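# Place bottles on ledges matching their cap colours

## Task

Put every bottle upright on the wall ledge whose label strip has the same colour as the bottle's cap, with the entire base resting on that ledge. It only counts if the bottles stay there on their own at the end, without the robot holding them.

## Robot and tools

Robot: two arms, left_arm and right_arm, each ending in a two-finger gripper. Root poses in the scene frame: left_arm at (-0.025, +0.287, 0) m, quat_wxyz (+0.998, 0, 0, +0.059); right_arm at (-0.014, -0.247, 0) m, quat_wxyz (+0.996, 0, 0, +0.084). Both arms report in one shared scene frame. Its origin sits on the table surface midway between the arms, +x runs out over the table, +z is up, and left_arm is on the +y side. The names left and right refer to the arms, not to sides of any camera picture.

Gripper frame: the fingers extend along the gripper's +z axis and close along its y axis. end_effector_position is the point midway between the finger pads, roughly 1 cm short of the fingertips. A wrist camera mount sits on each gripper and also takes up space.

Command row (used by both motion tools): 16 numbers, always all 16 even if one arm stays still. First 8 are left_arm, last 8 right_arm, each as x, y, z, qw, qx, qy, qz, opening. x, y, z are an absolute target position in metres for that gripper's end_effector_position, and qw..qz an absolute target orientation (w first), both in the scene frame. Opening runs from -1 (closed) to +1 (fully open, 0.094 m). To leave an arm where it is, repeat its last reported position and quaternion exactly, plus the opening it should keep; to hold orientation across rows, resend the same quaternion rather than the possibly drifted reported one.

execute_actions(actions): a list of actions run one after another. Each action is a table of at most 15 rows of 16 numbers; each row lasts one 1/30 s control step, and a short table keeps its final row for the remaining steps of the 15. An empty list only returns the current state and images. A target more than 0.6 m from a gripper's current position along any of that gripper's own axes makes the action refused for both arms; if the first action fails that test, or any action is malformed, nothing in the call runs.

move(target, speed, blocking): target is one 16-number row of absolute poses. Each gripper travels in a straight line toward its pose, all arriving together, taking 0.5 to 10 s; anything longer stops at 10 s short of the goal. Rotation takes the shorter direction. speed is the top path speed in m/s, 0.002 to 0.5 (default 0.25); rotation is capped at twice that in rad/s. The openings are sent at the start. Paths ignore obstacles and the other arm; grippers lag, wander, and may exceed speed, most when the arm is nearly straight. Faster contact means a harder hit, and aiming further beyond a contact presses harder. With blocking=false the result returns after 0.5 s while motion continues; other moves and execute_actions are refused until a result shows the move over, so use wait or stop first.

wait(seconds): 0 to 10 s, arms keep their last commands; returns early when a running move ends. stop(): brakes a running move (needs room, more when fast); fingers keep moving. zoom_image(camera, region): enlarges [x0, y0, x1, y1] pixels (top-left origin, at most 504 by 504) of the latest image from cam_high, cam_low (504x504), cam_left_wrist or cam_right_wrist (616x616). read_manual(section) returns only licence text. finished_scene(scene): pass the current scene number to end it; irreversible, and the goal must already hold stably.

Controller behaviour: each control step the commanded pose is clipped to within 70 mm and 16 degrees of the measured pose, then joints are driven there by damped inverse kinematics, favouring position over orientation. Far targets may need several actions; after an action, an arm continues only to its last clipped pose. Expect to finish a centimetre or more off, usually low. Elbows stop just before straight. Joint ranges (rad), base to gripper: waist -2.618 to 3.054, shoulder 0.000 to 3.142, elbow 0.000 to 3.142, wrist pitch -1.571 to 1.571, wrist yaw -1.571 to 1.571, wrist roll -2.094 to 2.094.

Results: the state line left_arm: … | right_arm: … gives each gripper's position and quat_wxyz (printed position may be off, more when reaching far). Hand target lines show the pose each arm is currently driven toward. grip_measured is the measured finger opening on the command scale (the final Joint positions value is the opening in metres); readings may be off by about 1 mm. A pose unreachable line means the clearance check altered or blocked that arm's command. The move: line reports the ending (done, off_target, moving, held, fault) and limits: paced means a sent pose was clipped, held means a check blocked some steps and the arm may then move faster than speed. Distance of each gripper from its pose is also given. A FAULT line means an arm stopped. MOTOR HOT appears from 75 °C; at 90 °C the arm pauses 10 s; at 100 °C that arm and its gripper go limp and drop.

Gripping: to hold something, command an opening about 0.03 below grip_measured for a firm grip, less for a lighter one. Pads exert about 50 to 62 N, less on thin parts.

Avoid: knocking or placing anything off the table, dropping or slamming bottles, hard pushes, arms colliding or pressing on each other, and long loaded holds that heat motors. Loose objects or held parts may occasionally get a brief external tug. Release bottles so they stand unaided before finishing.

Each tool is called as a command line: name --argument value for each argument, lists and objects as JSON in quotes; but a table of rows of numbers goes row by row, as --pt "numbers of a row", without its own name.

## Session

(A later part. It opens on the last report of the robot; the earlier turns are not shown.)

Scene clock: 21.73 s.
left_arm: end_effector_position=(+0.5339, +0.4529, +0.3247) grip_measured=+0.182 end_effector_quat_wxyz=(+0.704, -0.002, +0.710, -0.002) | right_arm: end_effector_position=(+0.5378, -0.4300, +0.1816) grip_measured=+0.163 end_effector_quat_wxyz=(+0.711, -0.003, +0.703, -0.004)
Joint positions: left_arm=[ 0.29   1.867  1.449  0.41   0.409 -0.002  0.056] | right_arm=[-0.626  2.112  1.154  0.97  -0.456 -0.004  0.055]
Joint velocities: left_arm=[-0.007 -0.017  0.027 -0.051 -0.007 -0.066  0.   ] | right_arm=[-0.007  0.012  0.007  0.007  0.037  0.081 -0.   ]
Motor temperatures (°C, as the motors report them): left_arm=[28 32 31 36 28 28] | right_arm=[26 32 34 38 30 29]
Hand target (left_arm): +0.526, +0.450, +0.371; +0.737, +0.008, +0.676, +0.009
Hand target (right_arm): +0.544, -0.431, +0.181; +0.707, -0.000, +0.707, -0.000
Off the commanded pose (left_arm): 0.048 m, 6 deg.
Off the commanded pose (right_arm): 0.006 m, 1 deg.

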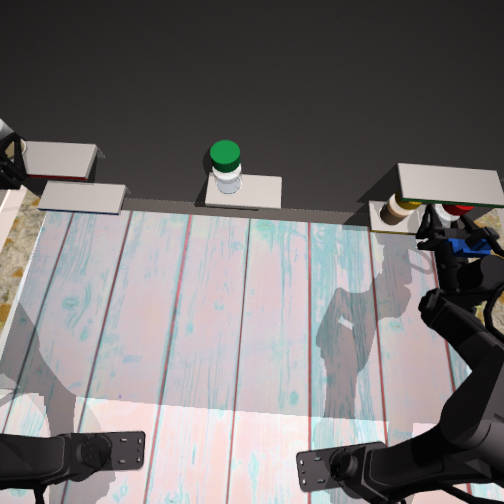

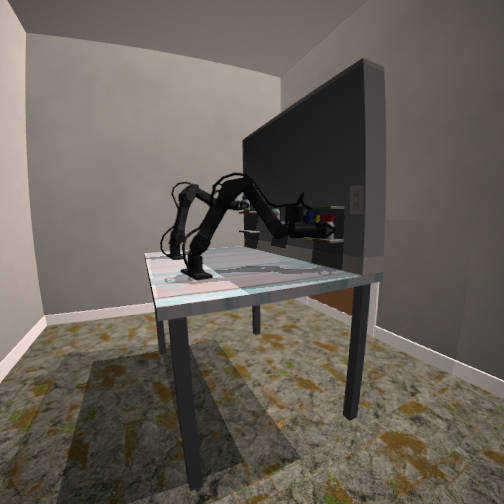

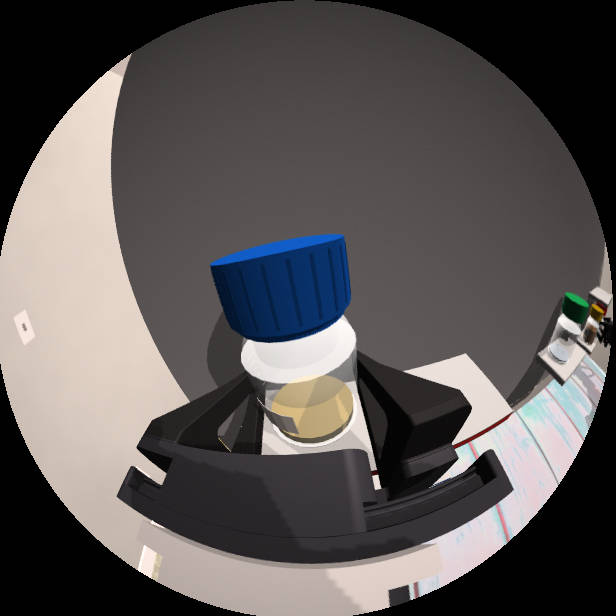

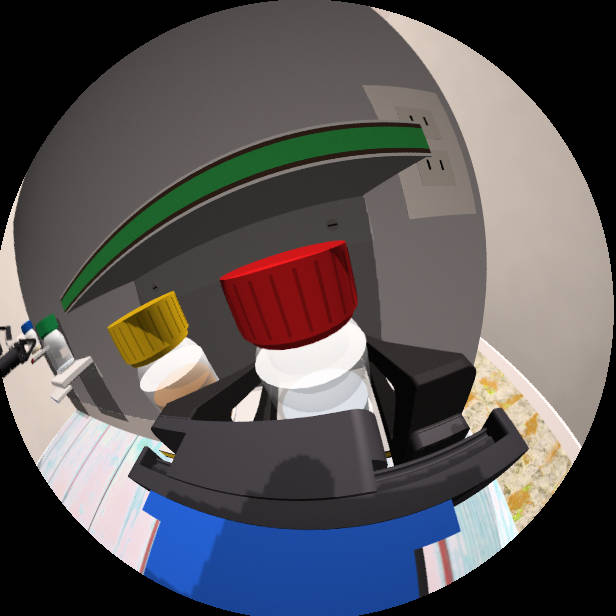

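execute_actions --actions '[[[0.525,0.450,0.372,0.737,0.008,0.676,0.008,0.14,0.543,-0.431,0.184,0.709,-0.001,0.705,-0.001,0.125],[0.521,0.449,0.372,0.737,0.008,0.676,0.008,0.14,0.542,-0.431,0.188,0.712,-0.002,0.702,-0.002,0.125],[0.516,0.447,0.371,0.737,0.008,0.676,0.008,0.14,0.541,-0.431,0.192,0.715,-0.003,0.699,-0.003,0.125],[0.511,0.445,0.370,0.737,0.008,0.676,0.008,0.14,0.540,-0.431,0.196,0.718,-0.004,0.696,-0.004,0.125],[0.505,0.443,0.369,0.737,0.008,0.676,0.008,0.14,0.539,-0.431,0.200,0.721,-0.006,0.693,-0.006,0.125],[0.499,0.441,0.368,0.737,0.008,0.676,0.008,0.14,0.538,-0.431,0.204,0.724,-0.007,0.690,-0.007,0.125],[0.493,0.439,0.367,0.737,0.008,0.676,0.008,0.14,0.538,-0.431,0.207,0.727,-0.008,0.687,-0.008,0.125],[0.487,0.437,0.366,0.737,0.008,0.676,0.008,0.14,0.538,-0.431,0.210,0.729,-0.009,0.685,-0.009,0.125],[0.481,0.435,0.365,0.737,0.008,0.676,0.008,0.14,0.538,-0.431,0.212,0.731,-0.010,0.682,-0.010,0.125],[0.475,0.433,0.364,0.737,0.007,0.676,0.007,0.14,0.537,-0.431,0.214,0.732,-0.010,0.681,-0.010,0.125],[0.469,0.431,0.363,0.737,0.007,0.676,0.007,0.14,0.536,-0.431,0.215,0.732,-0.010,0.681,-0.010,0.125],[0.463,0.429,0.362,0.737,0.007,0.676,0.007,0.14,0.534,-0.431,0.215,0.732,-0.010,0.681,-0.010,0.125],[0.457,0.427,0.360,0.737,0.007,0.676,0.007,0.14,0.532,-0.431,0.215,0.732,-0.010,0.681,-0.010,0.125],[0.451,0.425,0.358,0.737,0.007,0.676,0.007,0.14,0.530,-0.431,0.214,0.732,-0.010,0.681,-0.010,0.125],[0.446,0.423,0.355,0.737,0.007,0.676,0.007,0.14,0.528,-0.431,0.214,0.732,-0.010,0.681,-0.010,0.125]]]'

Scene clock: 22.60 s.
left_arm: end_effector_position=(+0.4678, +0.4268, +0.3285) grip_measured=+0.182 end_effector_quat_wxyz=(+0.706, -0.002, +0.708, -0.002) | right_arm: end_effector_position=(+0.5366, -0.4293, +0.1908) grip_measured=+0.163 end_effector_quat_wxyz=(+0.715, -0.003, +0.699, -0.004)
Joint positions: left_arm=[ 0.297  1.6    1.147  0.449  0.416 -0.004  0.056] | right_arm=[-0.626  2.093  1.154  0.963 -0.457  0.     0.055]
Joint velocities: left_arm=[ 0.076 -0.667 -0.862  0.154  0.022  0.051 -0.   ] | right_arm=[ 0.002 -0.129 -0.002 -0.007 -0.081 -0.037  0.   ]
Motor temperatures (°C, as the motors report them): left_arm=[28 32 31 37 28 28] | right_arm=[26 32 34 38 30 29]
Hand target (left_arm): +0.449, +0.424, +0.354; +0.734, +0.008, +0.679, +0.008
Hand target (right_arm): +0.529, -0.431, +0.214; +0.732, -0.010, +0.681, -0.010
Off the commanded pose (left_arm): 0.035 m, 5 deg.
Off the commanded pose (right_arm): 0.025 m, 3 deg.

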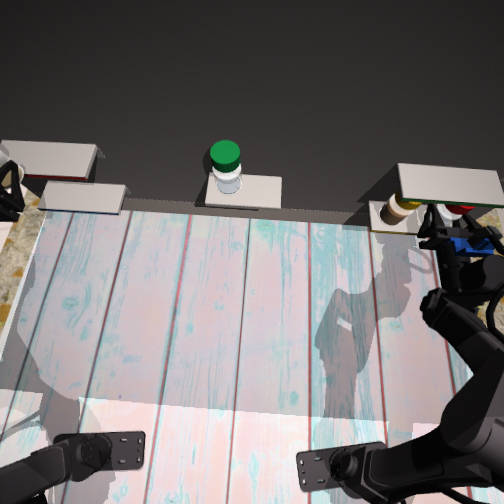

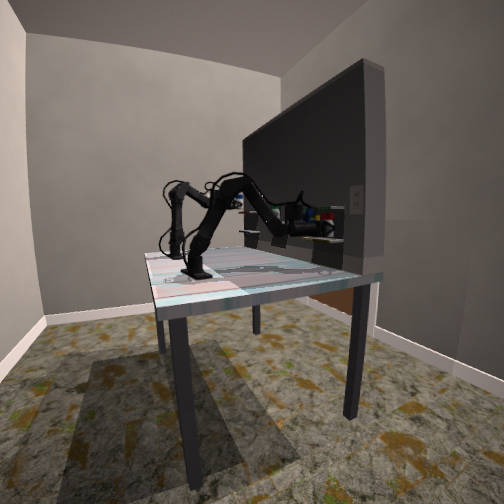

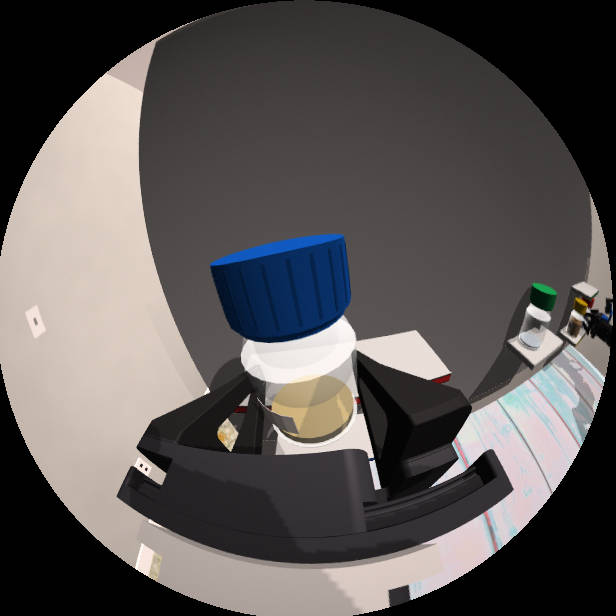

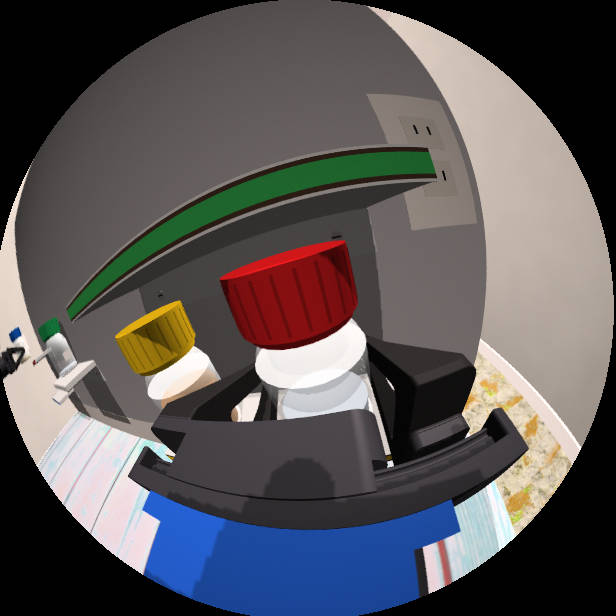

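execute_actions --actions '[[[0.441,0.421,0.351,0.737,0.007,0.676,0.007,0.14,0.526,-0.431,0.211,0.731,-0.010,0.682,-0.010,0.125],[0.436,0.419,0.346,0.737,0.007,0.676,0.007,0.14,0.523,-0.431,0.208,0.730,-0.010,0.683,-0.010,0.125],[0.432,0.417,0.340,0.737,0.006,0.676,0.006,0.14,0.520,-0.431,0.206,0.729,-0.010,0.685,-0.010,0.125],[0.428,0.415,0.333,0.737,0.006,0.676,0.006,0.14,0.517,-0.431,0.205,0.729,-0.010,0.685,-0.010,0.125],[0.425,0.413,0.326,0.737,0.006,0.676,0.006,0.14,0.514,-0.431,0.204,0.729,-0.010,0.685,-0.010,0.125],[0.422,0.411,0.319,0.737,0.006,0.676,0.006,0.14,0.511,-0.431,0.204,0.729,-0.010,0.685,-0.010,0.125],[0.420,0.409,0.312,0.737,0.006,0.676,0.006,0.14,0.508,-0.431,0.204,0.729,-0.010,0.685,-0.010,0.125],[0.418,0.407,0.305,0.737,0.006,0.676,0.006,0.14,0.505,-0.431,0.204,0.729,-0.010,0.685,-0.010,0.125],[0.417,0.405,0.298,0.737,0.005,0.676,0.005,0.14,0.502,-0.431,0.204,0.729,-0.010,0.685,-0.010,0.125],[0.416,0.403,0.291,0.737,0.005,0.676,0.005,0.14,0.499,-0.431,0.204,0.729,-0.010,0.685,-0.010,0.125],[0.416,0.401,0.284,0.737,0.005,0.676,0.005,0.14,0.496,-0.431,0.204,0.729,-0.010,0.685,-0.010,0.125],[0.416,0.399,0.277,0.737,0.005,0.676,0.005,0.14,0.493,-0.431,0.204,0.729,-0.010,0.685,-0.010,0.125],[0.416,0.397,0.270,0.737,0.005,0.676,0.005,0.14,0.490,-0.431,0.204,0.729,-0.010,0.685,-0.010,0.125],[0.416,0.395,0.263,0.737,0.005,0.676,0.005,0.14,0.487,-0.431,0.204,0.729,-0.010,0.685,-0.010,0.125],[0.416,0.393,0.257,0.737,0.005,0.676,0.005,0.14,0.484,-0.431,0.204,0.729,-0.010,0.685,-0.010,0.125]]]'

Scene clock: 23.57 s.
left_arm: end_effector_position=(+0.4124, +0.3988, +0.2363) grip_measured=+0.182 end_effector_quat_wxyz=(+0.689, -0.010, +0.725, -0.010) | right_arm: end_effector_position=(+0.4969, -0.4333, +0.1838) grip_measured=+0.163 end_effector_quat_wxyz=(+0.709, +0.002, +0.705, -0.004)
Joint positions: left_arm=[ 0.286  1.487  0.695  0.737  0.405 -0.006  0.056] | right_arm=[-0.678  2.002  0.987  1.022 -0.5    0.001  0.055]
Joint velocities: left_arm=[-0.188  0.203 -0.505  0.828 -0.11   0.007 -0.001] | right_arm=[-0.12  -0.261 -0.349  0.154 -0.168 -0.022 -0.   ]
Motor temperatures (°C, as the motors report them): left_arm=[28 32 31 37 28 28] | right_arm=[26 32 34 38 30 29]
Hand target (left_arm): +0.413, +0.392, +0.258; +0.730, +0.005, +0.683, +0.004
Hand target (right_arm): +0.486, -0.432, +0.203; +0.728, -0.010, +0.685, -0.010
Off the commanded pose (left_arm): 0.022 m, 8 deg.
Off the commanded pose (right_arm): 0.024 m, 4 deg.

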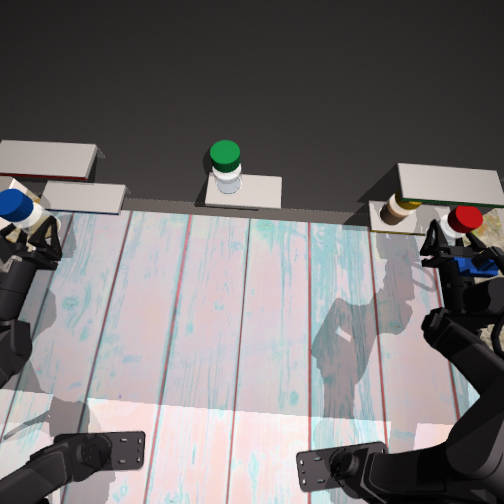

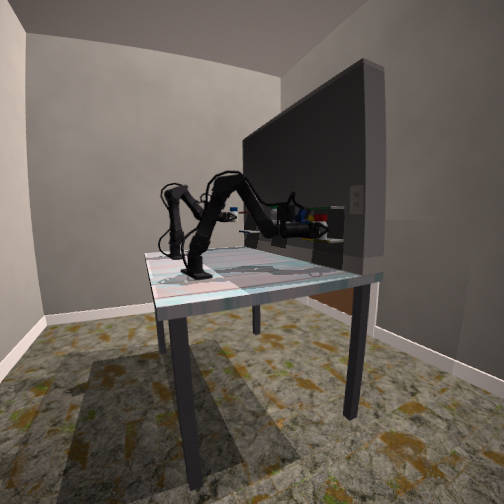

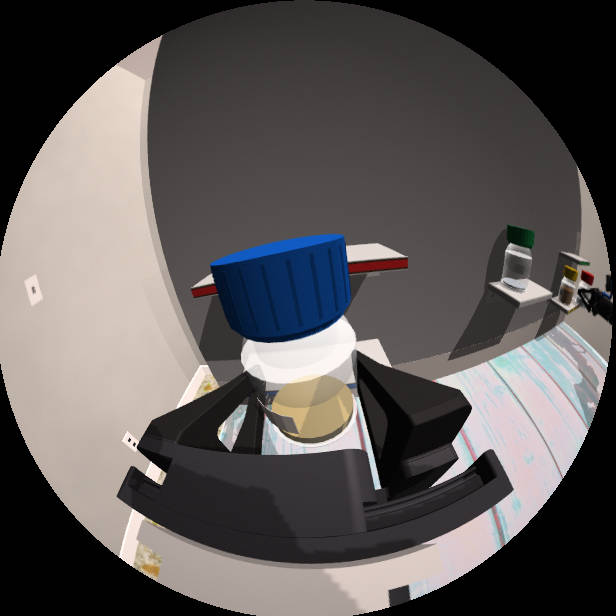

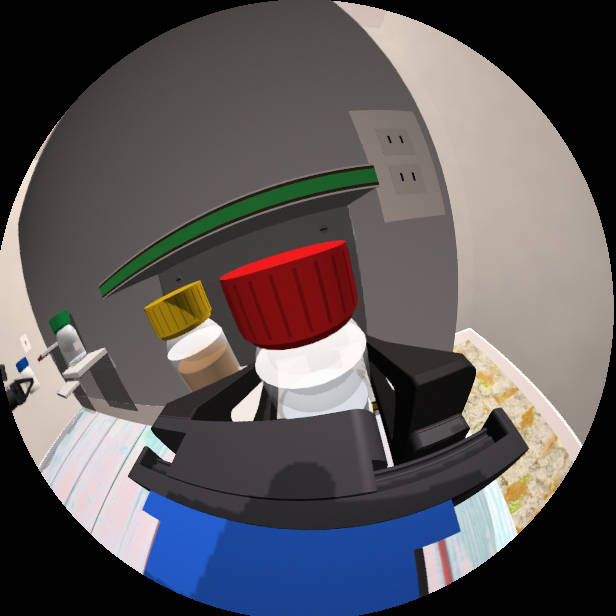

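execute_actions --actions '[[[0.416,0.392,0.251,0.737,0.005,0.676,0.005,0.14,0.481,-0.431,0.206,0.730,-0.010,0.683,-0.010,0.125],[0.416,0.391,0.245,0.738,0.005,0.675,0.005,0.14,0.477,-0.431,0.208,0.730,-0.010,0.683,-0.010,0.125],[0.416,0.390,0.239,0.739,0.005,0.674,0.005,0.14,0.472,-0.430,0.209,0.730,-0.010,0.683,-0.010,0.125],[0.416,0.389,0.233,0.740,0.005,0.673,0.005,0.14,0.467,-0.428,0.209,0.730,-0.010,0.683,-0.010,0.125],[0.416,0.388,0.228,0.740,0.005,0.673,0.005,0.14,0.462,-0.425,0.209,0.730,-0.010,0.683,-0.010,0.125],[0.416,0.387,0.223,0.740,0.005,0.673,0.005,0.14,0.457,-0.421,0.210,0.730,-0.010,0.683,-0.010,0.125],[0.416,0.386,0.219,0.740,0.005,0.673,0.005,0.14,0.453,-0.416,0.211,0.730,-0.009,0.683,-0.009,0.125],[0.416,0.385,0.216,0.740,0.005,0.673,0.005,0.14,0.450,-0.410,0.212,0.730,-0.009,0.683,-0.009,0.125],[0.416,0.385,0.214,0.740,0.005,0.673,0.005,0.14,0.448,-0.403,0.214,0.730,-0.009,0.683,-0.009,0.125],[0.417,0.385,0.212,0.740,0.005,0.673,0.005,0.14,0.447,-0.395,0.216,0.730,-0.008,0.683,-0.008,0.125],[0.418,0.385,0.211,0.740,0.005,0.673,0.005,0.14,0.447,-0.386,0.219,0.730,-0.008,0.683,-0.008,0.125],[0.420,0.385,0.210,0.739,0.005,0.674,0.005,0.14,0.447,-0.377,0.222,0.730,-0.007,0.683,-0.007,0.125],[0.422,0.385,0.210,0.738,0.005,0.675,0.005,0.14,0.447,-0.368,0.225,0.730,-0.007,0.683,-0.007,0.125],[0.424,0.385,0.210,0.737,0.005,0.676,0.005,0.14,0.447,-0.359,0.228,0.730,-0.006,0.683,-0.006,0.125],[0.427,0.385,0.210,0.736,0.005,0.677,0.005,0.14,0.447,-0.350,0.232,0.730,-0.006,0.683,-0.006,0.125]],[[0.430,0.385,0.210,0.735,0.005,0.678,0.005,0.14,0.447,-0.341,0.236,0.730,-0.005,0.683,-0.005,0.125],[0.433,0.385,0.210,0.734,0.005,0.679,0.005,0.14,0.447,-0.332,0.240,0.730,-0.005,0.683,-0.005,0.125],[0.436,0.385,0.210,0.733,0.005,0.680,0.005,0.14,0.447,-0.323,0.244,0.730,-0.004,0.683,-0.004,0.125],[0.439,0.385,0.210,0.732,0.005,0.681,0.005,0.14,0.447,-0.314,0.248,0.730,-0.004,0.683,-0.004,0.125],[0.442,0.385,0.210,0.731,0.005,0.682,0.005,0.14,0.447,-0.305,0.252,0.730,-0.003,0.683,-0.003,0.125],[0.445,0.385,0.210,0.730,0.005,0.683,0.005,0.14,0.447,-0.296,0.256,0.730,-0.003,0.683,-0.003,0.125],[0.448,0.385,0.210,0.729,0.005,0.685,0.005,0.14,0.447,-0.287,0.260,0.730,-0.002,0.683,-0.002,0.125],[0.451,0.385,0.210,0.729,0.005,0.685,0.005,0.14,0.447,-0.278,0.264,0.730,-0.002,0.683,-0.002,0.125],[0.454,0.385,0.210,0.729,0.005,0.685,0.005,0.14,0.447,-0.269,0.268,0.730,-0.001,0.683,-0.001,0.125],[0.457,0.385,0.210,0.729,0.005,0.685,0.005,0.14,0.447,-0.260,0.272,0.730,-0.001,0.683,-0.001,0.125],[0.459,0.385,0.210,0.729,0.005,0.685,0.005,0.14,0.447,-0.251,0.276,0.730,0,0.683,0,0.125],[0.461,0.385,0.210,0.729,0.005,0.685,0.005,0.14,0.447,-0.242,0.279,0.730,0,0.683,0,0.125],[0.462,0.385,0.210,0.729,0.005,0.685,0.005,0.14,0.448,-0.233,0.282,0.730,0,0.683,0,0.125],[0.463,0.385,0.210,0.729,0.005,0.685,0.005,0.14,0.449,-0.225,0.285,0.730,0.001,0.683,0.001,0.125],[0.463,0.385,0.210,0.729,0.005,0.685,0.005,0.14,0.451,-0.218,0.287,0.730,0.001,0.683,0.001,0.125]]]'

Scene clock: 25.20 s.
left_arm: end_effector_position=(+0.4541, +0.3843, +0.1905) grip_measured=+0.182 end_effector_quat_wxyz=(+0.710, -0.000, +0.705, -0.003) | right_arm: end_effector_position=(+0.4428, -0.2166, +0.2694) grip_measured=+0.163 end_effector_quat_wxyz=(+0.729, -0.034, +0.683, +0.037)
Joint positions: left_arm=[ 0.193  1.791  0.713  1.085  0.315 -0.007  0.056] | right_arm=[-0.128  1.468  0.696  0.837 -0.06   0.004  0.055]
Joint velocities: left_arm=[-0.032  0.149  0.11  -0.022  0.022  0.007  0.001] | right_arm=[ 0.852 -0.042  0.105 -0.535  0.784 -0.007  0.   ]
Motor temperatures (°C, as the motors report them): left_arm=[28 32 31 37 28 28] | right_arm=[26 33 34 38 30 29]
Hand target (left_arm): +0.462, +0.385, +0.210; +0.729, +0.005, +0.685, +0.006
Hand target (right_arm): +0.446, -0.217, +0.287; +0.733, -0.007, +0.680, +0.006
Off the commanded pose (left_arm): 0.021 m, 3 deg.
Off the commanded pose (right_arm): 0.019 m, 6 deg.

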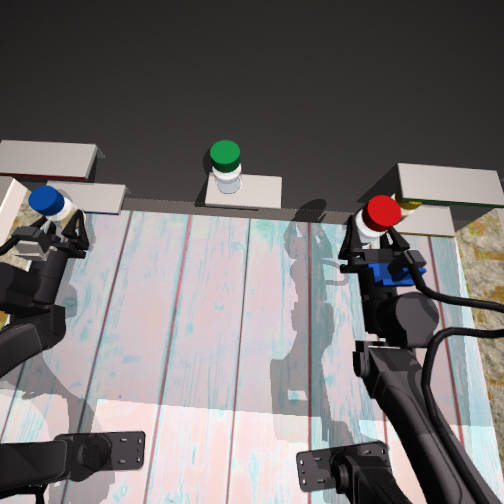

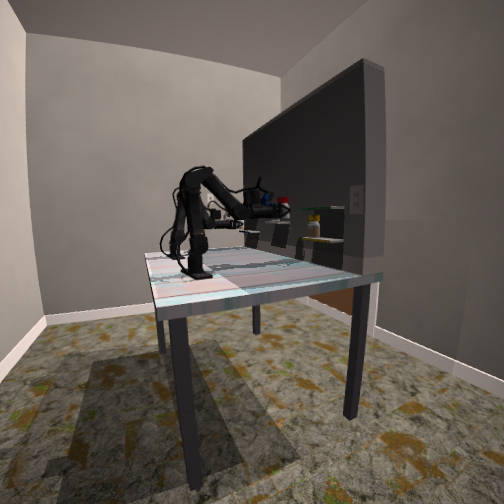

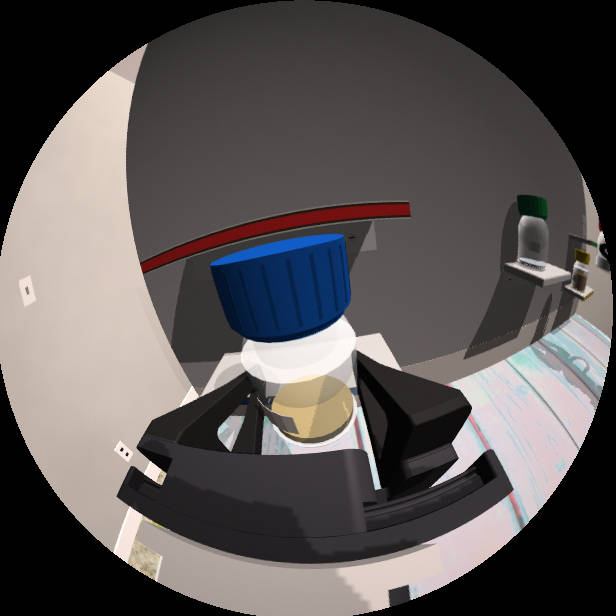

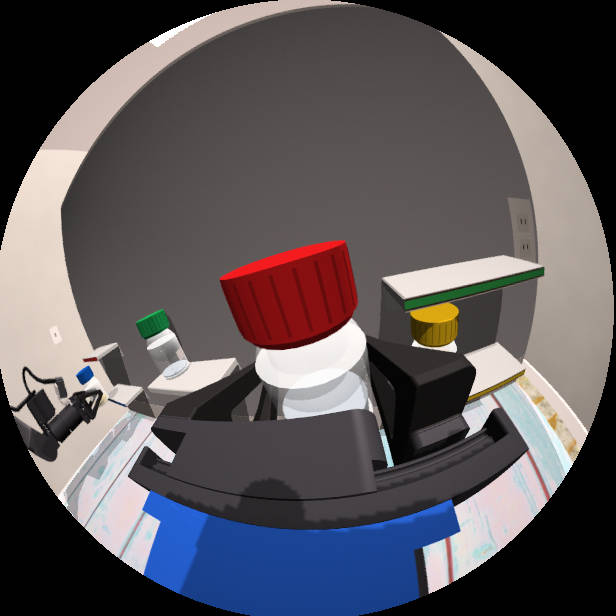

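execute_actions --actions '[[[0.463,0.385,0.208,0.728,0.005,0.686,0.005,0.14,0.454,-0.211,0.289,0.730,0.001,0.683,0.001,0.125],[0.464,0.385,0.206,0.727,0.005,0.687,0.005,0.14,0.458,-0.203,0.291,0.730,0.002,0.683,0.002,0.125],[0.465,0.385,0.204,0.726,0.005,0.688,0.005,0.14,0.462,-0.195,0.293,0.730,0.002,0.683,0.002,0.125],[0.466,0.385,0.203,0.725,0.005,0.689,0.005,0.14,0.466,-0.187,0.294,0.730,0.003,0.683,0.003,0.125],[0.468,0.385,0.203,0.724,0.005,0.690,0.005,0.14,0.470,-0.179,0.295,0.730,0.003,0.683,0.003,0.125],[0.470,0.385,0.203,0.724,0.005,0.690,0.005,0.14,0.474,-0.171,0.296,0.730,0.003,0.683,0.003,0.125],[0.472,0.385,0.203,0.724,0.005,0.690,0.005,0.14,0.478,-0.163,0.297,0.730,0.004,0.683,0.004,0.125],[0.475,0.385,0.203,0.724,0.005,0.690,0.005,0.14,0.482,-0.155,0.297,0.730,0.004,0.683,0.004,0.125],[0.478,0.385,0.203,0.724,0.005,0.690,0.005,0.14,0.486,-0.147,0.297,0.730,0.004,0.683,0.004,0.125],[0.481,0.385,0.203,0.724,0.005,0.690,0.005,0.14,0.490,-0.139,0.297,0.730,0.005,0.683,0.005,0.125],[0.484,0.385,0.203,0.724,0.005,0.690,0.005,0.14,0.494,-0.131,0.297,0.730,0.005,0.683,0.005,0.125],[0.487,0.385,0.204,0.724,0.005,0.690,0.005,0.14,0.498,-0.123,0.297,0.730,0.005,0.683,0.005,0.125],[0.490,0.385,0.204,0.724,0.005,0.690,0.005,0.14,0.502,-0.115,0.297,0.730,0.006,0.683,0.006,0.125],[0.493,0.385,0.204,0.724,0.005,0.690,0.005,0.14,0.506,-0.108,0.297,0.730,0.006,0.683,0.006,0.125],[0.496,0.385,0.204,0.724,0.005,0.690,0.005,0.14,0.509,-0.102,0.297,0.730,0.006,0.683,0.006,0.125]]]'

Scene clock: 26.13 s.
left_arm: end_effector_position=(+0.4813, +0.3846, +0.1809) grip_measured=+0.182 end_effector_quat_wxyz=(+0.701, -0.003, +0.713, -0.005) | right_arm: end_effector_position=(+0.4947, -0.1058, +0.2782) grip_measured=+0.163 end_effector_quat_wxyz=(+0.717, -0.018, +0.696, +0.024)
Joint positions: left_arm=[ 0.17   1.882  0.819  1.046  0.29  -0.006  0.056] | right_arm=[ 0.203  1.716  1.028  0.72   0.312 -0.002  0.055]
Joint velocities: left_arm=[-0.09   0.242  0.374 -0.007 -0.007 -0.022  0.001] | right_arm=[ 0.422  0.691  0.686 -0.095  0.476  0.007 -0.   ]
Motor temperatures (°C, as the motors report them): left_arm=[28 32 31 37 28 28] | right_arm=[26 33 34 39 30 29]
Hand target (left_arm): +0.493, +0.384, +0.204; +0.724, +0.005, +0.690, +0.005
Hand target (right_arm): +0.503, -0.101, +0.296; +0.731, +0.003, +0.683, +0.009
Off the commanded pose (left_arm): 0.027 m, 4 deg.
Off the commanded pose (right_arm): 0.024 m, 4 deg.

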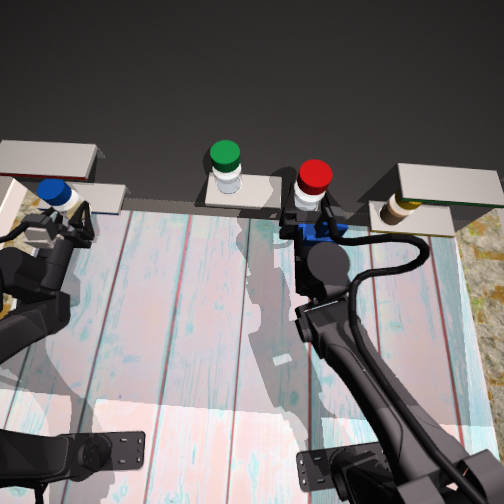

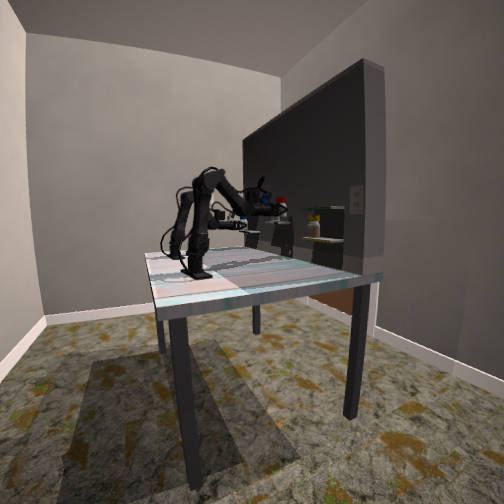

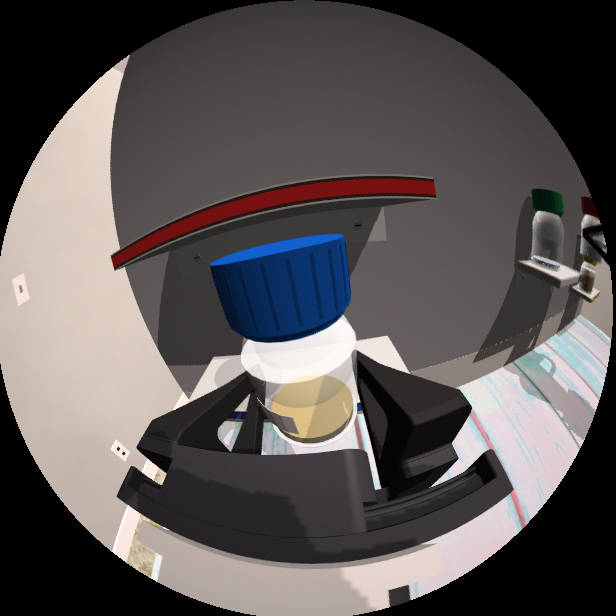

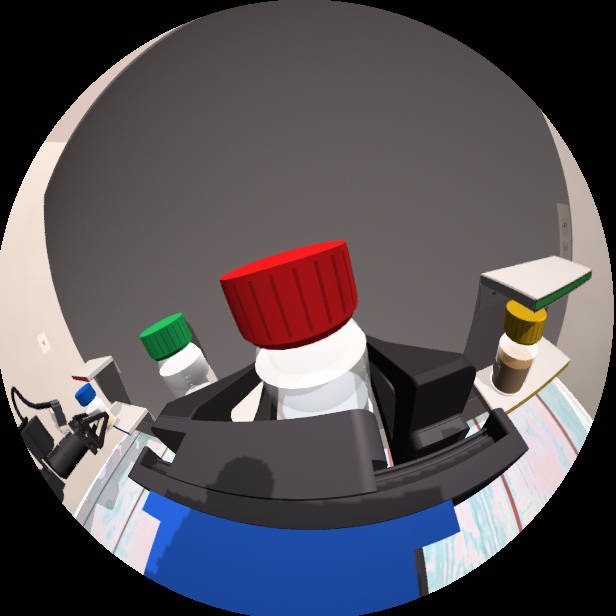

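execute_actions --actions '[]'

Scene clock: 26.83 s.
left_arm: end_effector_position=(+0.4865, +0.3851, +0.1804) grip_measured=+0.182 end_effector_quat_wxyz=(+0.700, -0.005, +0.714, -0.004) | right_arm: end_effector_position=(+0.5006, -0.0979, +0.2659) grip_measured=+0.163 end_effector_quat_wxyz=(+0.707, -0.009, +0.707, +0.007)
Joint positions: left_arm=[ 0.165  1.895  0.841  1.032  0.281 -0.006  0.056] | right_arm=[ 0.235  1.762  1.062  0.7    0.381 -0.004  0.055]
Joint velocities: left_arm=[-0.007  0.012  0.007  0.007  0.007  0.007  0.001] | right_arm=[ 0.002  0.007 -0.012 -0.081  0.081  0.051  0.   ]
Motor temperatures (°C, as the motors report them): left_arm=[28 32 31 37 28 28] | right_arm=[26 33 34 39 30 29]
Hand target (left_arm): +0.493, +0.384, +0.204; +0.724, +0.005, +0.690, +0.005
Hand target (right_arm): +0.503, -0.101, +0.296; +0.731, +0.003, +0.683, +0.009
Off the commanded pose (left_arm): 0.025 m, 4 deg.
Off the commanded pose (right_arm): 0.032 m, 4 deg.

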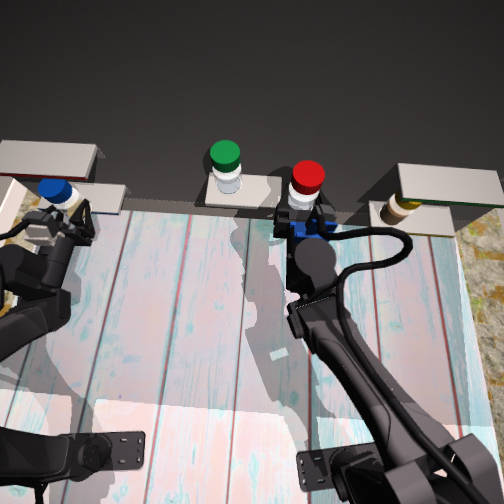

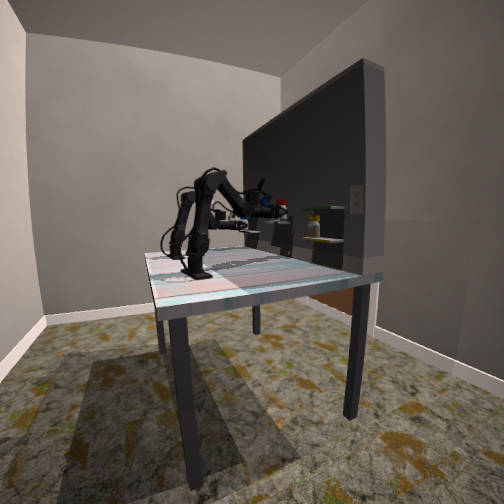

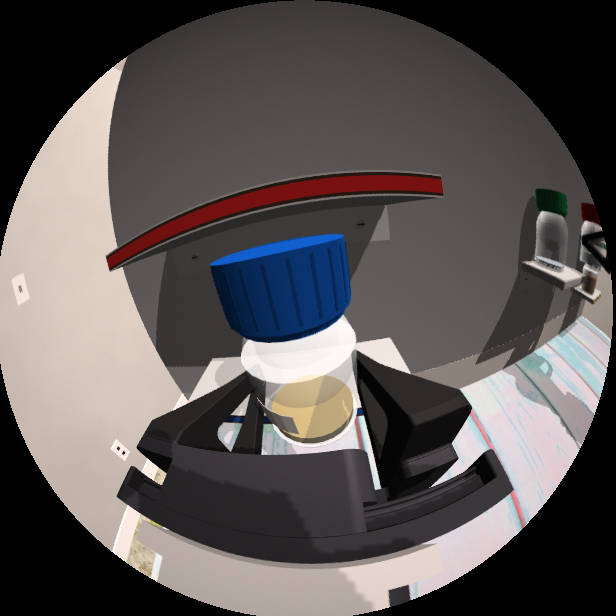

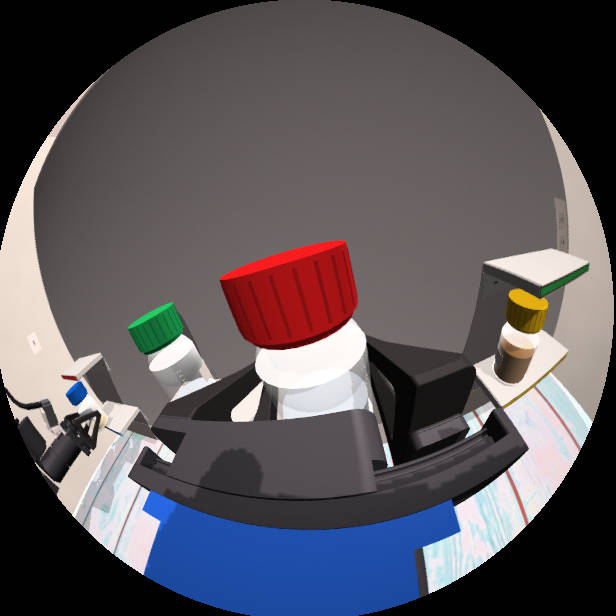

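execute_actions --actions '[[[0.496,0.385,0.205,0.725,0.005,0.689,0.005,0.14,0.505,-0.101,0.299,0.731,0.006,0.682,0.006,0.125],[0.499,0.385,0.206,0.726,0.005,0.688,0.005,0.14,0.507,-0.101,0.302,0.732,0.006,0.681,0.006,0.125],[0.502,0.385,0.206,0.726,0.005,0.688,0.005,0.14,0.509,-0.100,0.305,0.733,0.006,0.680,0.006,0.125],[0.505,0.385,0.207,0.727,0.005,0.687,0.005,0.14,0.511,-0.098,0.307,0.733,0.006,0.680,0.006,0.125],[0.508,0.385,0.207,0.727,0.005,0.687,0.005,0.14,0.514,-0.095,0.308,0.733,0.006,0.680,0.006,0.125],[0.511,0.385,0.207,0.727,0.005,0.687,0.005,0.14,0.517,-0.091,0.308,0.733,0.006,0.680,0.006,0.125],[0.514,0.385,0.207,0.727,0.005,0.687,0.005,0.14,0.520,-0.086,0.308,0.733,0.007,0.680,0.007,0.125],[0.517,0.385,0.207,0.727,0.005,0.687,0.005,0.14,0.523,-0.081,0.308,0.733,0.007,0.680,0.007,0.125],[0.520,0.385,0.207,0.727,0.005,0.687,0.005,0.14,0.526,-0.076,0.308,0.733,0.008,0.680,0.008,0.125],[0.523,0.385,0.207,0.727,0.005,0.687,0.005,0.14,0.529,-0.071,0.308,0.733,0.008,0.680,0.008,0.125],[0.526,0.385,0.207,0.727,0.005,0.687,0.005,0.14,0.531,-0.066,0.308,0.733,0.008,0.680,0.008,0.125],[0.529,0.385,0.207,0.727,0.005,0.687,0.005,0.14,0.533,-0.061,0.307,0.733,0.009,0.680,0.009,0.125],[0.532,0.385,0.207,0.727,0.005,0.687,0.005,0.14,0.535,-0.056,0.307,0.733,0.009,0.680,0.009,0.125],[0.535,0.385,0.207,0.727,0.005,0.687,0.005,0.14,0.537,-0.051,0.306,0.733,0.009,0.680,0.009,0.125],[0.538,0.385,0.207,0.727,0.005,0.687,0.005,0.14,0.538,-0.046,0.306,0.733,0.009,0.680,0.009,0.125]]]'

Scene clock: 27.80 s.
left_arm: end_effector_position=(+0.5241, +0.3853, +0.1842) grip_measured=+0.182 end_effector_quat_wxyz=(+0.706, -0.002, +0.709, -0.003) | right_arm: end_effector_position=(+0.5311, -0.0579, +0.2944) grip_measured=+0.163 end_effector_quat_wxyz=(+0.727, +0.003, +0.687, +0.013)
Joint positions: left_arm=[ 0.139  2.002  1.005  0.992  0.26  -0.006  0.056] | right_arm=[ 0.298  1.901  1.303  0.66   0.452 -0.005  0.055]
Joint velocities: left_arm=[-0.051  0.242  0.379 -0.139 -0.007 -0.007 -0.   ] | right_arm=[ 0.3    0.486  0.496 -0.125  0.168 -0.037  0.001]
Motor temperatures (°C, as the motors report them): left_arm=[28 32 31 38 28 28] | right_arm=[26 33 34 39 30 29]
Hand target (left_arm): +0.535, +0.384, +0.207; +0.727, +0.005, +0.687, +0.005
Hand target (right_arm): +0.535, -0.046, +0.305; +0.733, +0.008, +0.680, +0.010
Off the commanded pose (left_arm): 0.027 m, 4 deg.
Off the commanded pose (right_arm): 0.018 m, 1 deg.

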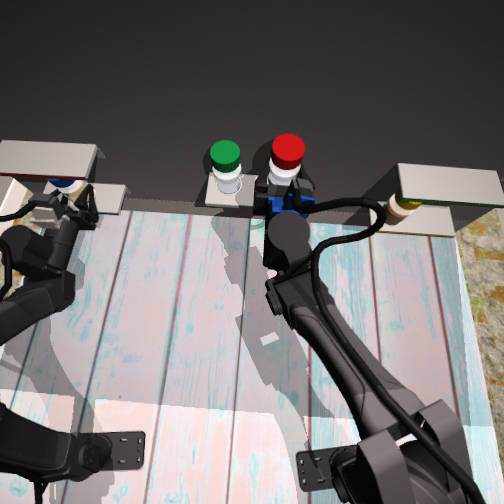

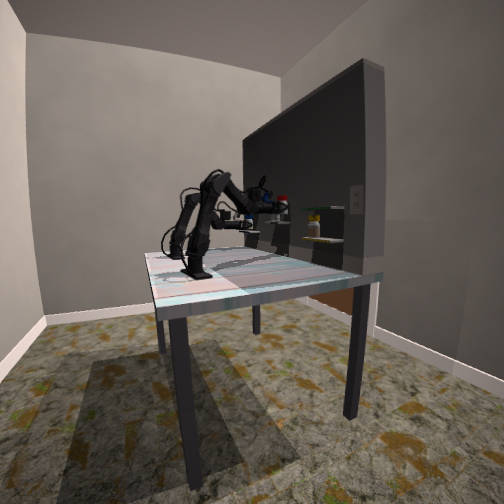

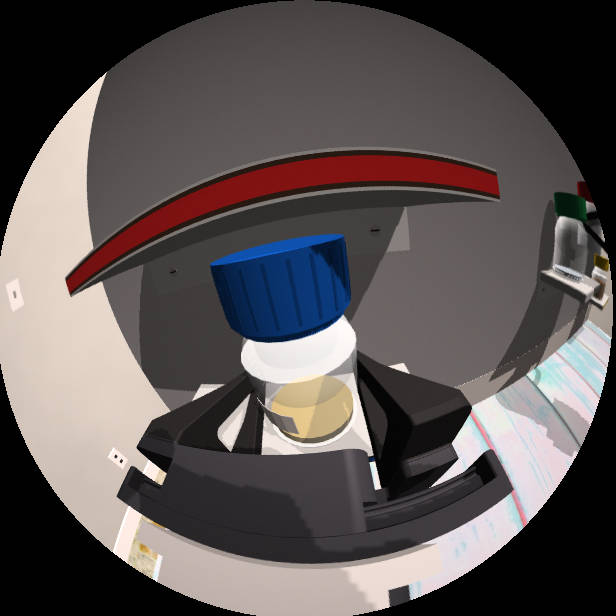

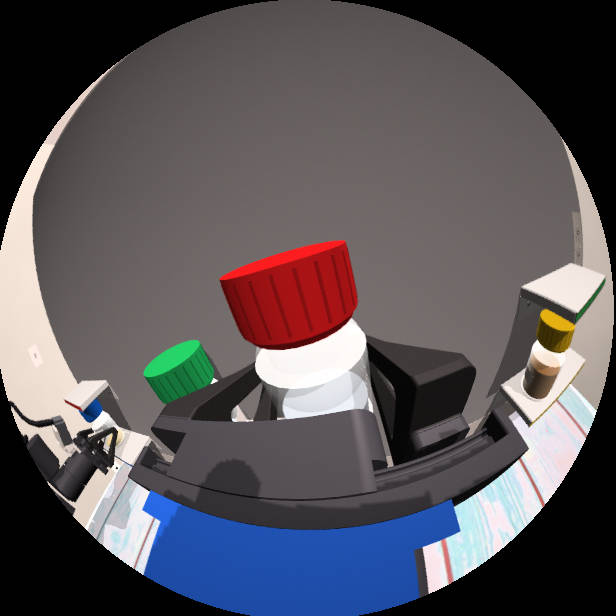

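execute_actions --actions '[[[0.539,0.385,0.207,0.727,0.005,0.687,0.005,0.14,0.538,-0.043,0.304,0.732,0.009,0.681,0.009,0.125],[0.541,0.385,0.207,0.727,0.005,0.687,0.005,0.14,0.539,-0.040,0.302,0.730,0.009,0.683,0.009,0.125],[0.543,0.385,0.207,0.727,0.005,0.687,0.005,0.14,0.540,-0.038,0.299,0.728,0.009,0.685,0.009,0.125],[0.544,0.385,0.207,0.727,0.005,0.687,0.005,0.14,0.540,-0.036,0.296,0.726,0.009,0.687,0.009,0.125],[0.544,0.385,0.206,0.727,0.005,0.687,0.005,0.14,0.540,-0.035,0.293,0.724,0.009,0.689,0.009,0.125],[0.544,0.385,0.205,0.726,0.005,0.688,0.005,0.14,0.540,-0.035,0.290,0.722,0.009,0.691,0.009,0.125],[0.544,0.385,0.203,0.725,0.005,0.689,0.005,0.14,0.540,-0.035,0.287,0.720,0.009,0.693,0.009,0.125],[0.544,0.385,0.201,0.724,0.005,0.690,0.005,0.14,0.540,-0.035,0.284,0.718,0.009,0.695,0.009,0.125],[0.544,0.385,0.199,0.723,0.005,0.691,0.005,0.14,0.540,-0.035,0.281,0.717,0.009,0.697,0.009,0.125],[0.544,0.385,0.197,0.722,0.005,0.692,0.005,0.14,0.540,-0.035,0.278,0.716,0.009,0.698,0.009,0.125],[0.544,0.385,0.195,0.721,0.005,0.693,0.005,0.14,0.540,-0.035,0.276,0.715,0.009,0.699,0.009,0.125],[0.544,0.385,0.193,0.720,0.004,0.694,0.004,0.14,0.540,-0.035,0.274,0.715,0.009,0.699,0.009,0.125],[0.544,0.385,0.191,0.719,0.004,0.695,0.004,0.14,0.540,-0.035,0.272,0.715,0.009,0.699,0.009,0.125],[0.544,0.385,0.189,0.718,0.004,0.696,0.004,0.14,0.540,-0.035,0.270,0.715,0.009,0.699,0.009,0.125],[0.544,0.385,0.187,0.717,0.004,0.697,0.004,0.14,0.540,-0.035,0.268,0.715,0.009,0.699,0.009,0.125]]]'

Scene clock: 28.77 s.
left_arm: end_effector_position=(+0.5369, +0.3883, +0.1734) grip_measured=+0.182 end_effector_quat_wxyz=(+0.700, -0.004, +0.714, -0.001) | right_arm: end_effector_position=(+0.5404, -0.0377, +0.2585) grip_measured=+0.163 end_effector_quat_wxyz=(+0.702, -0.003, +0.712, -0.000)
Joint positions: left_arm=[ 0.136  2.058  1.059  0.98   0.249 -0.003  0.056] | right_arm=[0.334 1.99  1.352 0.623 0.499 0.003 0.055]
Joint velocities: left_arm=[-0.017  0.042  0.007  0.081  0.022 -0.037  0.001] | right_arm=[-0.002  0.085  0.007 -0.037  0.037  0.051 -0.001]
Motor temperatures (°C, as the motors report them): left_arm=[28 32 31 38 28 28] | right_arm=[26 33 34 39 30 29]
Hand target (left_arm): +0.543, +0.385, +0.187; +0.717, +0.004, +0.697, +0.004
Hand target (right_arm): +0.539, -0.035, +0.268; +0.715, +0.009, +0.699, +0.009
Off the commanded pose (left_arm): 0.016 m, 3 deg.
Off the commanded pose (right_arm): 0.010 m, 3 deg.

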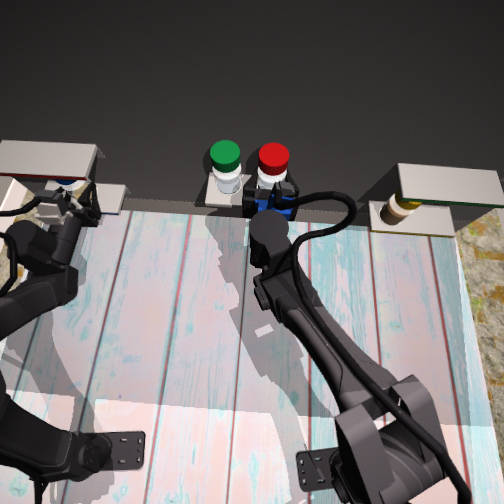

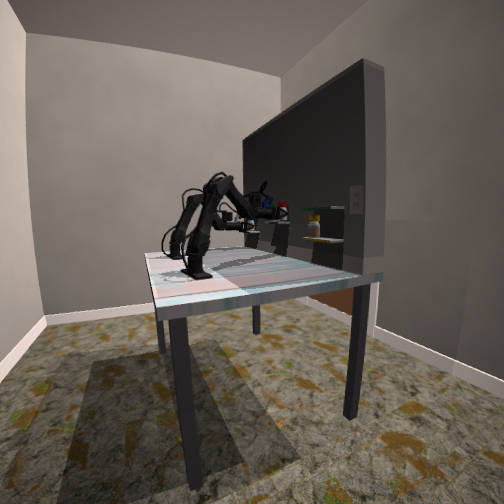

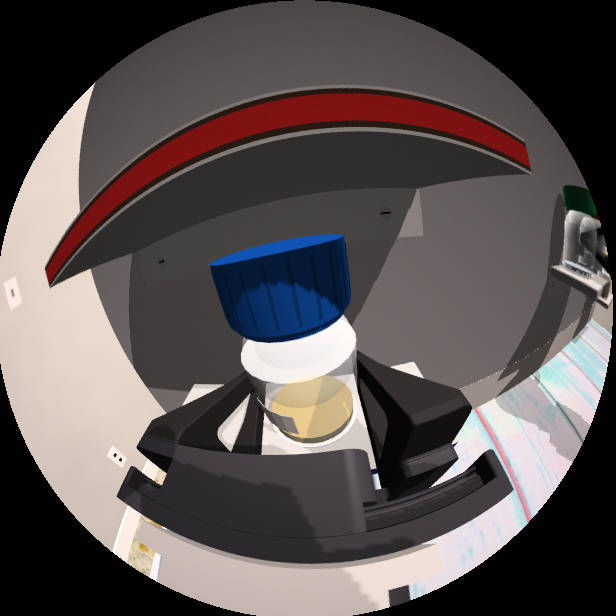

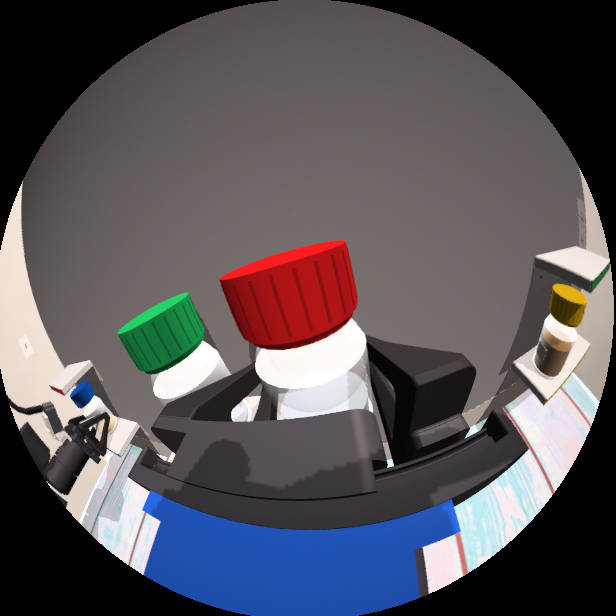

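execute_actions --actions '[[[0.544,0.385,0.186,0.716,0.004,0.698,0.004,0.14,0.540,-0.034,0.268,0.715,0.010,0.699,0.010,0.125],[0.544,0.385,0.185,0.715,0.004,0.699,0.004,0.14,0.540,-0.032,0.268,0.715,0.010,0.699,0.010,0.125],[0.544,0.385,0.184,0.714,0.004,0.700,0.004,0.16,0.540,-0.031,0.267,0.715,0.010,0.699,0.010,0.125],[0.544,0.385,0.183,0.714,0.004,0.700,0.004,0.18,0.540,-0.030,0.266,0.715,0.010,0.699,0.010,0.125],[0.544,0.385,0.183,0.714,0.004,0.700,0.004,0.21,0.540,-0.030,0.265,0.715,0.010,0.699,0.010,0.125],[0.544,0.385,0.183,0.714,0.004,0.700,0.004,0.25,0.540,-0.030,0.263,0.715,0.010,0.699,0.010,0.125],[0.544,0.385,0.183,0.714,0.004,0.700,0.004,0.31,0.540,-0.030,0.261,0.714,0.010,0.700,0.010,0.125],[0.544,0.385,0.183,0.714,0.004,0.700,0.004,0.39,0.540,-0.030,0.259,0.714,0.010,0.700,0.010,0.125],[0.544,0.385,0.183,0.714,0.004,0.700,0.004,0.47,0.540,-0.030,0.257,0.714,0.010,0.700,0.010,0.125],[0.544,0.385,0.183,0.714,0.004,0.700,0.004,0.55,0.540,-0.030,0.256,0.714,0.010,0.700,0.010,0.125],[0.544,0.385,0.183,0.714,0.004,0.700,0.004,0.63,0.540,-0.030,0.255,0.714,0.010,0.700,0.010,0.125],[0.543,0.385,0.183,0.714,0.004,0.700,0.004,0.70,0.540,-0.030,0.254,0.714,0.010,0.700,0.010,0.125],[0.541,0.385,0.183,0.714,0.004,0.700,0.004,0.75,0.540,-0.030,0.254,0.714,0.010,0.700,0.010,0.125],[0.538,0.385,0.183,0.714,0.004,0.700,0.004,0.75,0.540,-0.030,0.254,0.714,0.010,0.700,0.010,0.125],[0.534,0.385,0.183,0.714,0.004,0.700,0.004,0.75,0.540,-0.030,0.254,0.714,0.010,0.700,0.010,0.125]]]'

Scene clock: 29.70 s.
left_arm: end_effector_position=(+0.5371, +0.3884, +0.1760) grip_measured=+0.746 end_effector_quat_wxyz=(+0.706, -0.002, +0.709, +0.001) | right_arm: end_effector_position=(+0.5417, -0.0330, +0.2535) grip_measured=+0.163 end_effector_quat_wxyz=(+0.708, +0.004, +0.706, +0.004)
Joint positions: left_arm=[0.136 2.062 1.059 0.999 0.249 0.    0.082] | right_arm=[0.344 2.017 1.352 0.668 0.513 0.011 0.055]
Joint velocities: left_arm=[ 0.002 -0.007 -0.012  0.125 -0.051 -0.007  0.002] | right_arm=[-0.007  0.007  0.022  0.11   0.081 -0.066 -0.001]
Motor temperatures (°C, as the motors report them): left_arm=[28 32 31 38 28 28] | right_arm=[26 33 34 39 30 29]
Hand target (left_arm): +0.534, +0.385, +0.183; +0.714, +0.004, +0.700, +0.004
Hand target (right_arm): +0.540, -0.030, +0.254; +0.714, +0.010, +0.700, +0.010
Off the commanded pose (left_arm): 0.008 m, 2 deg.
Off the commanded pose (right_arm): 0.003 m, 1 deg.

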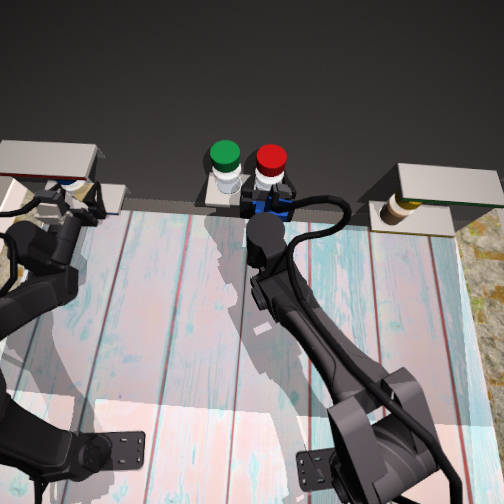

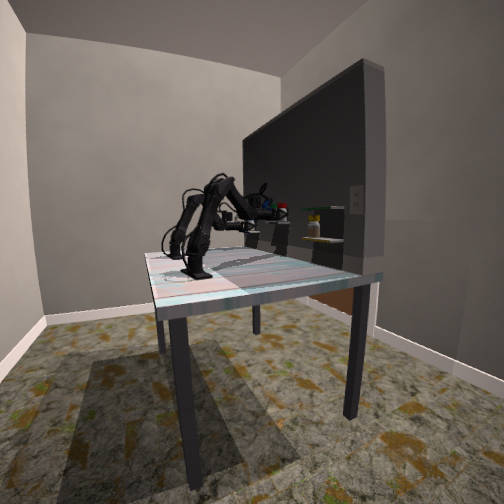

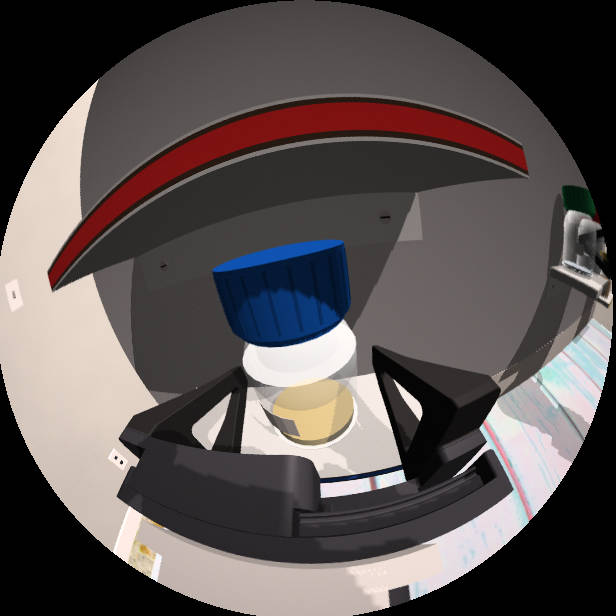

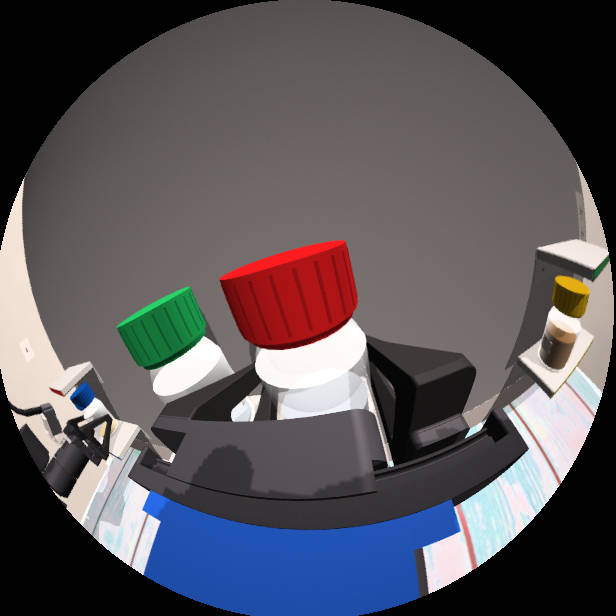

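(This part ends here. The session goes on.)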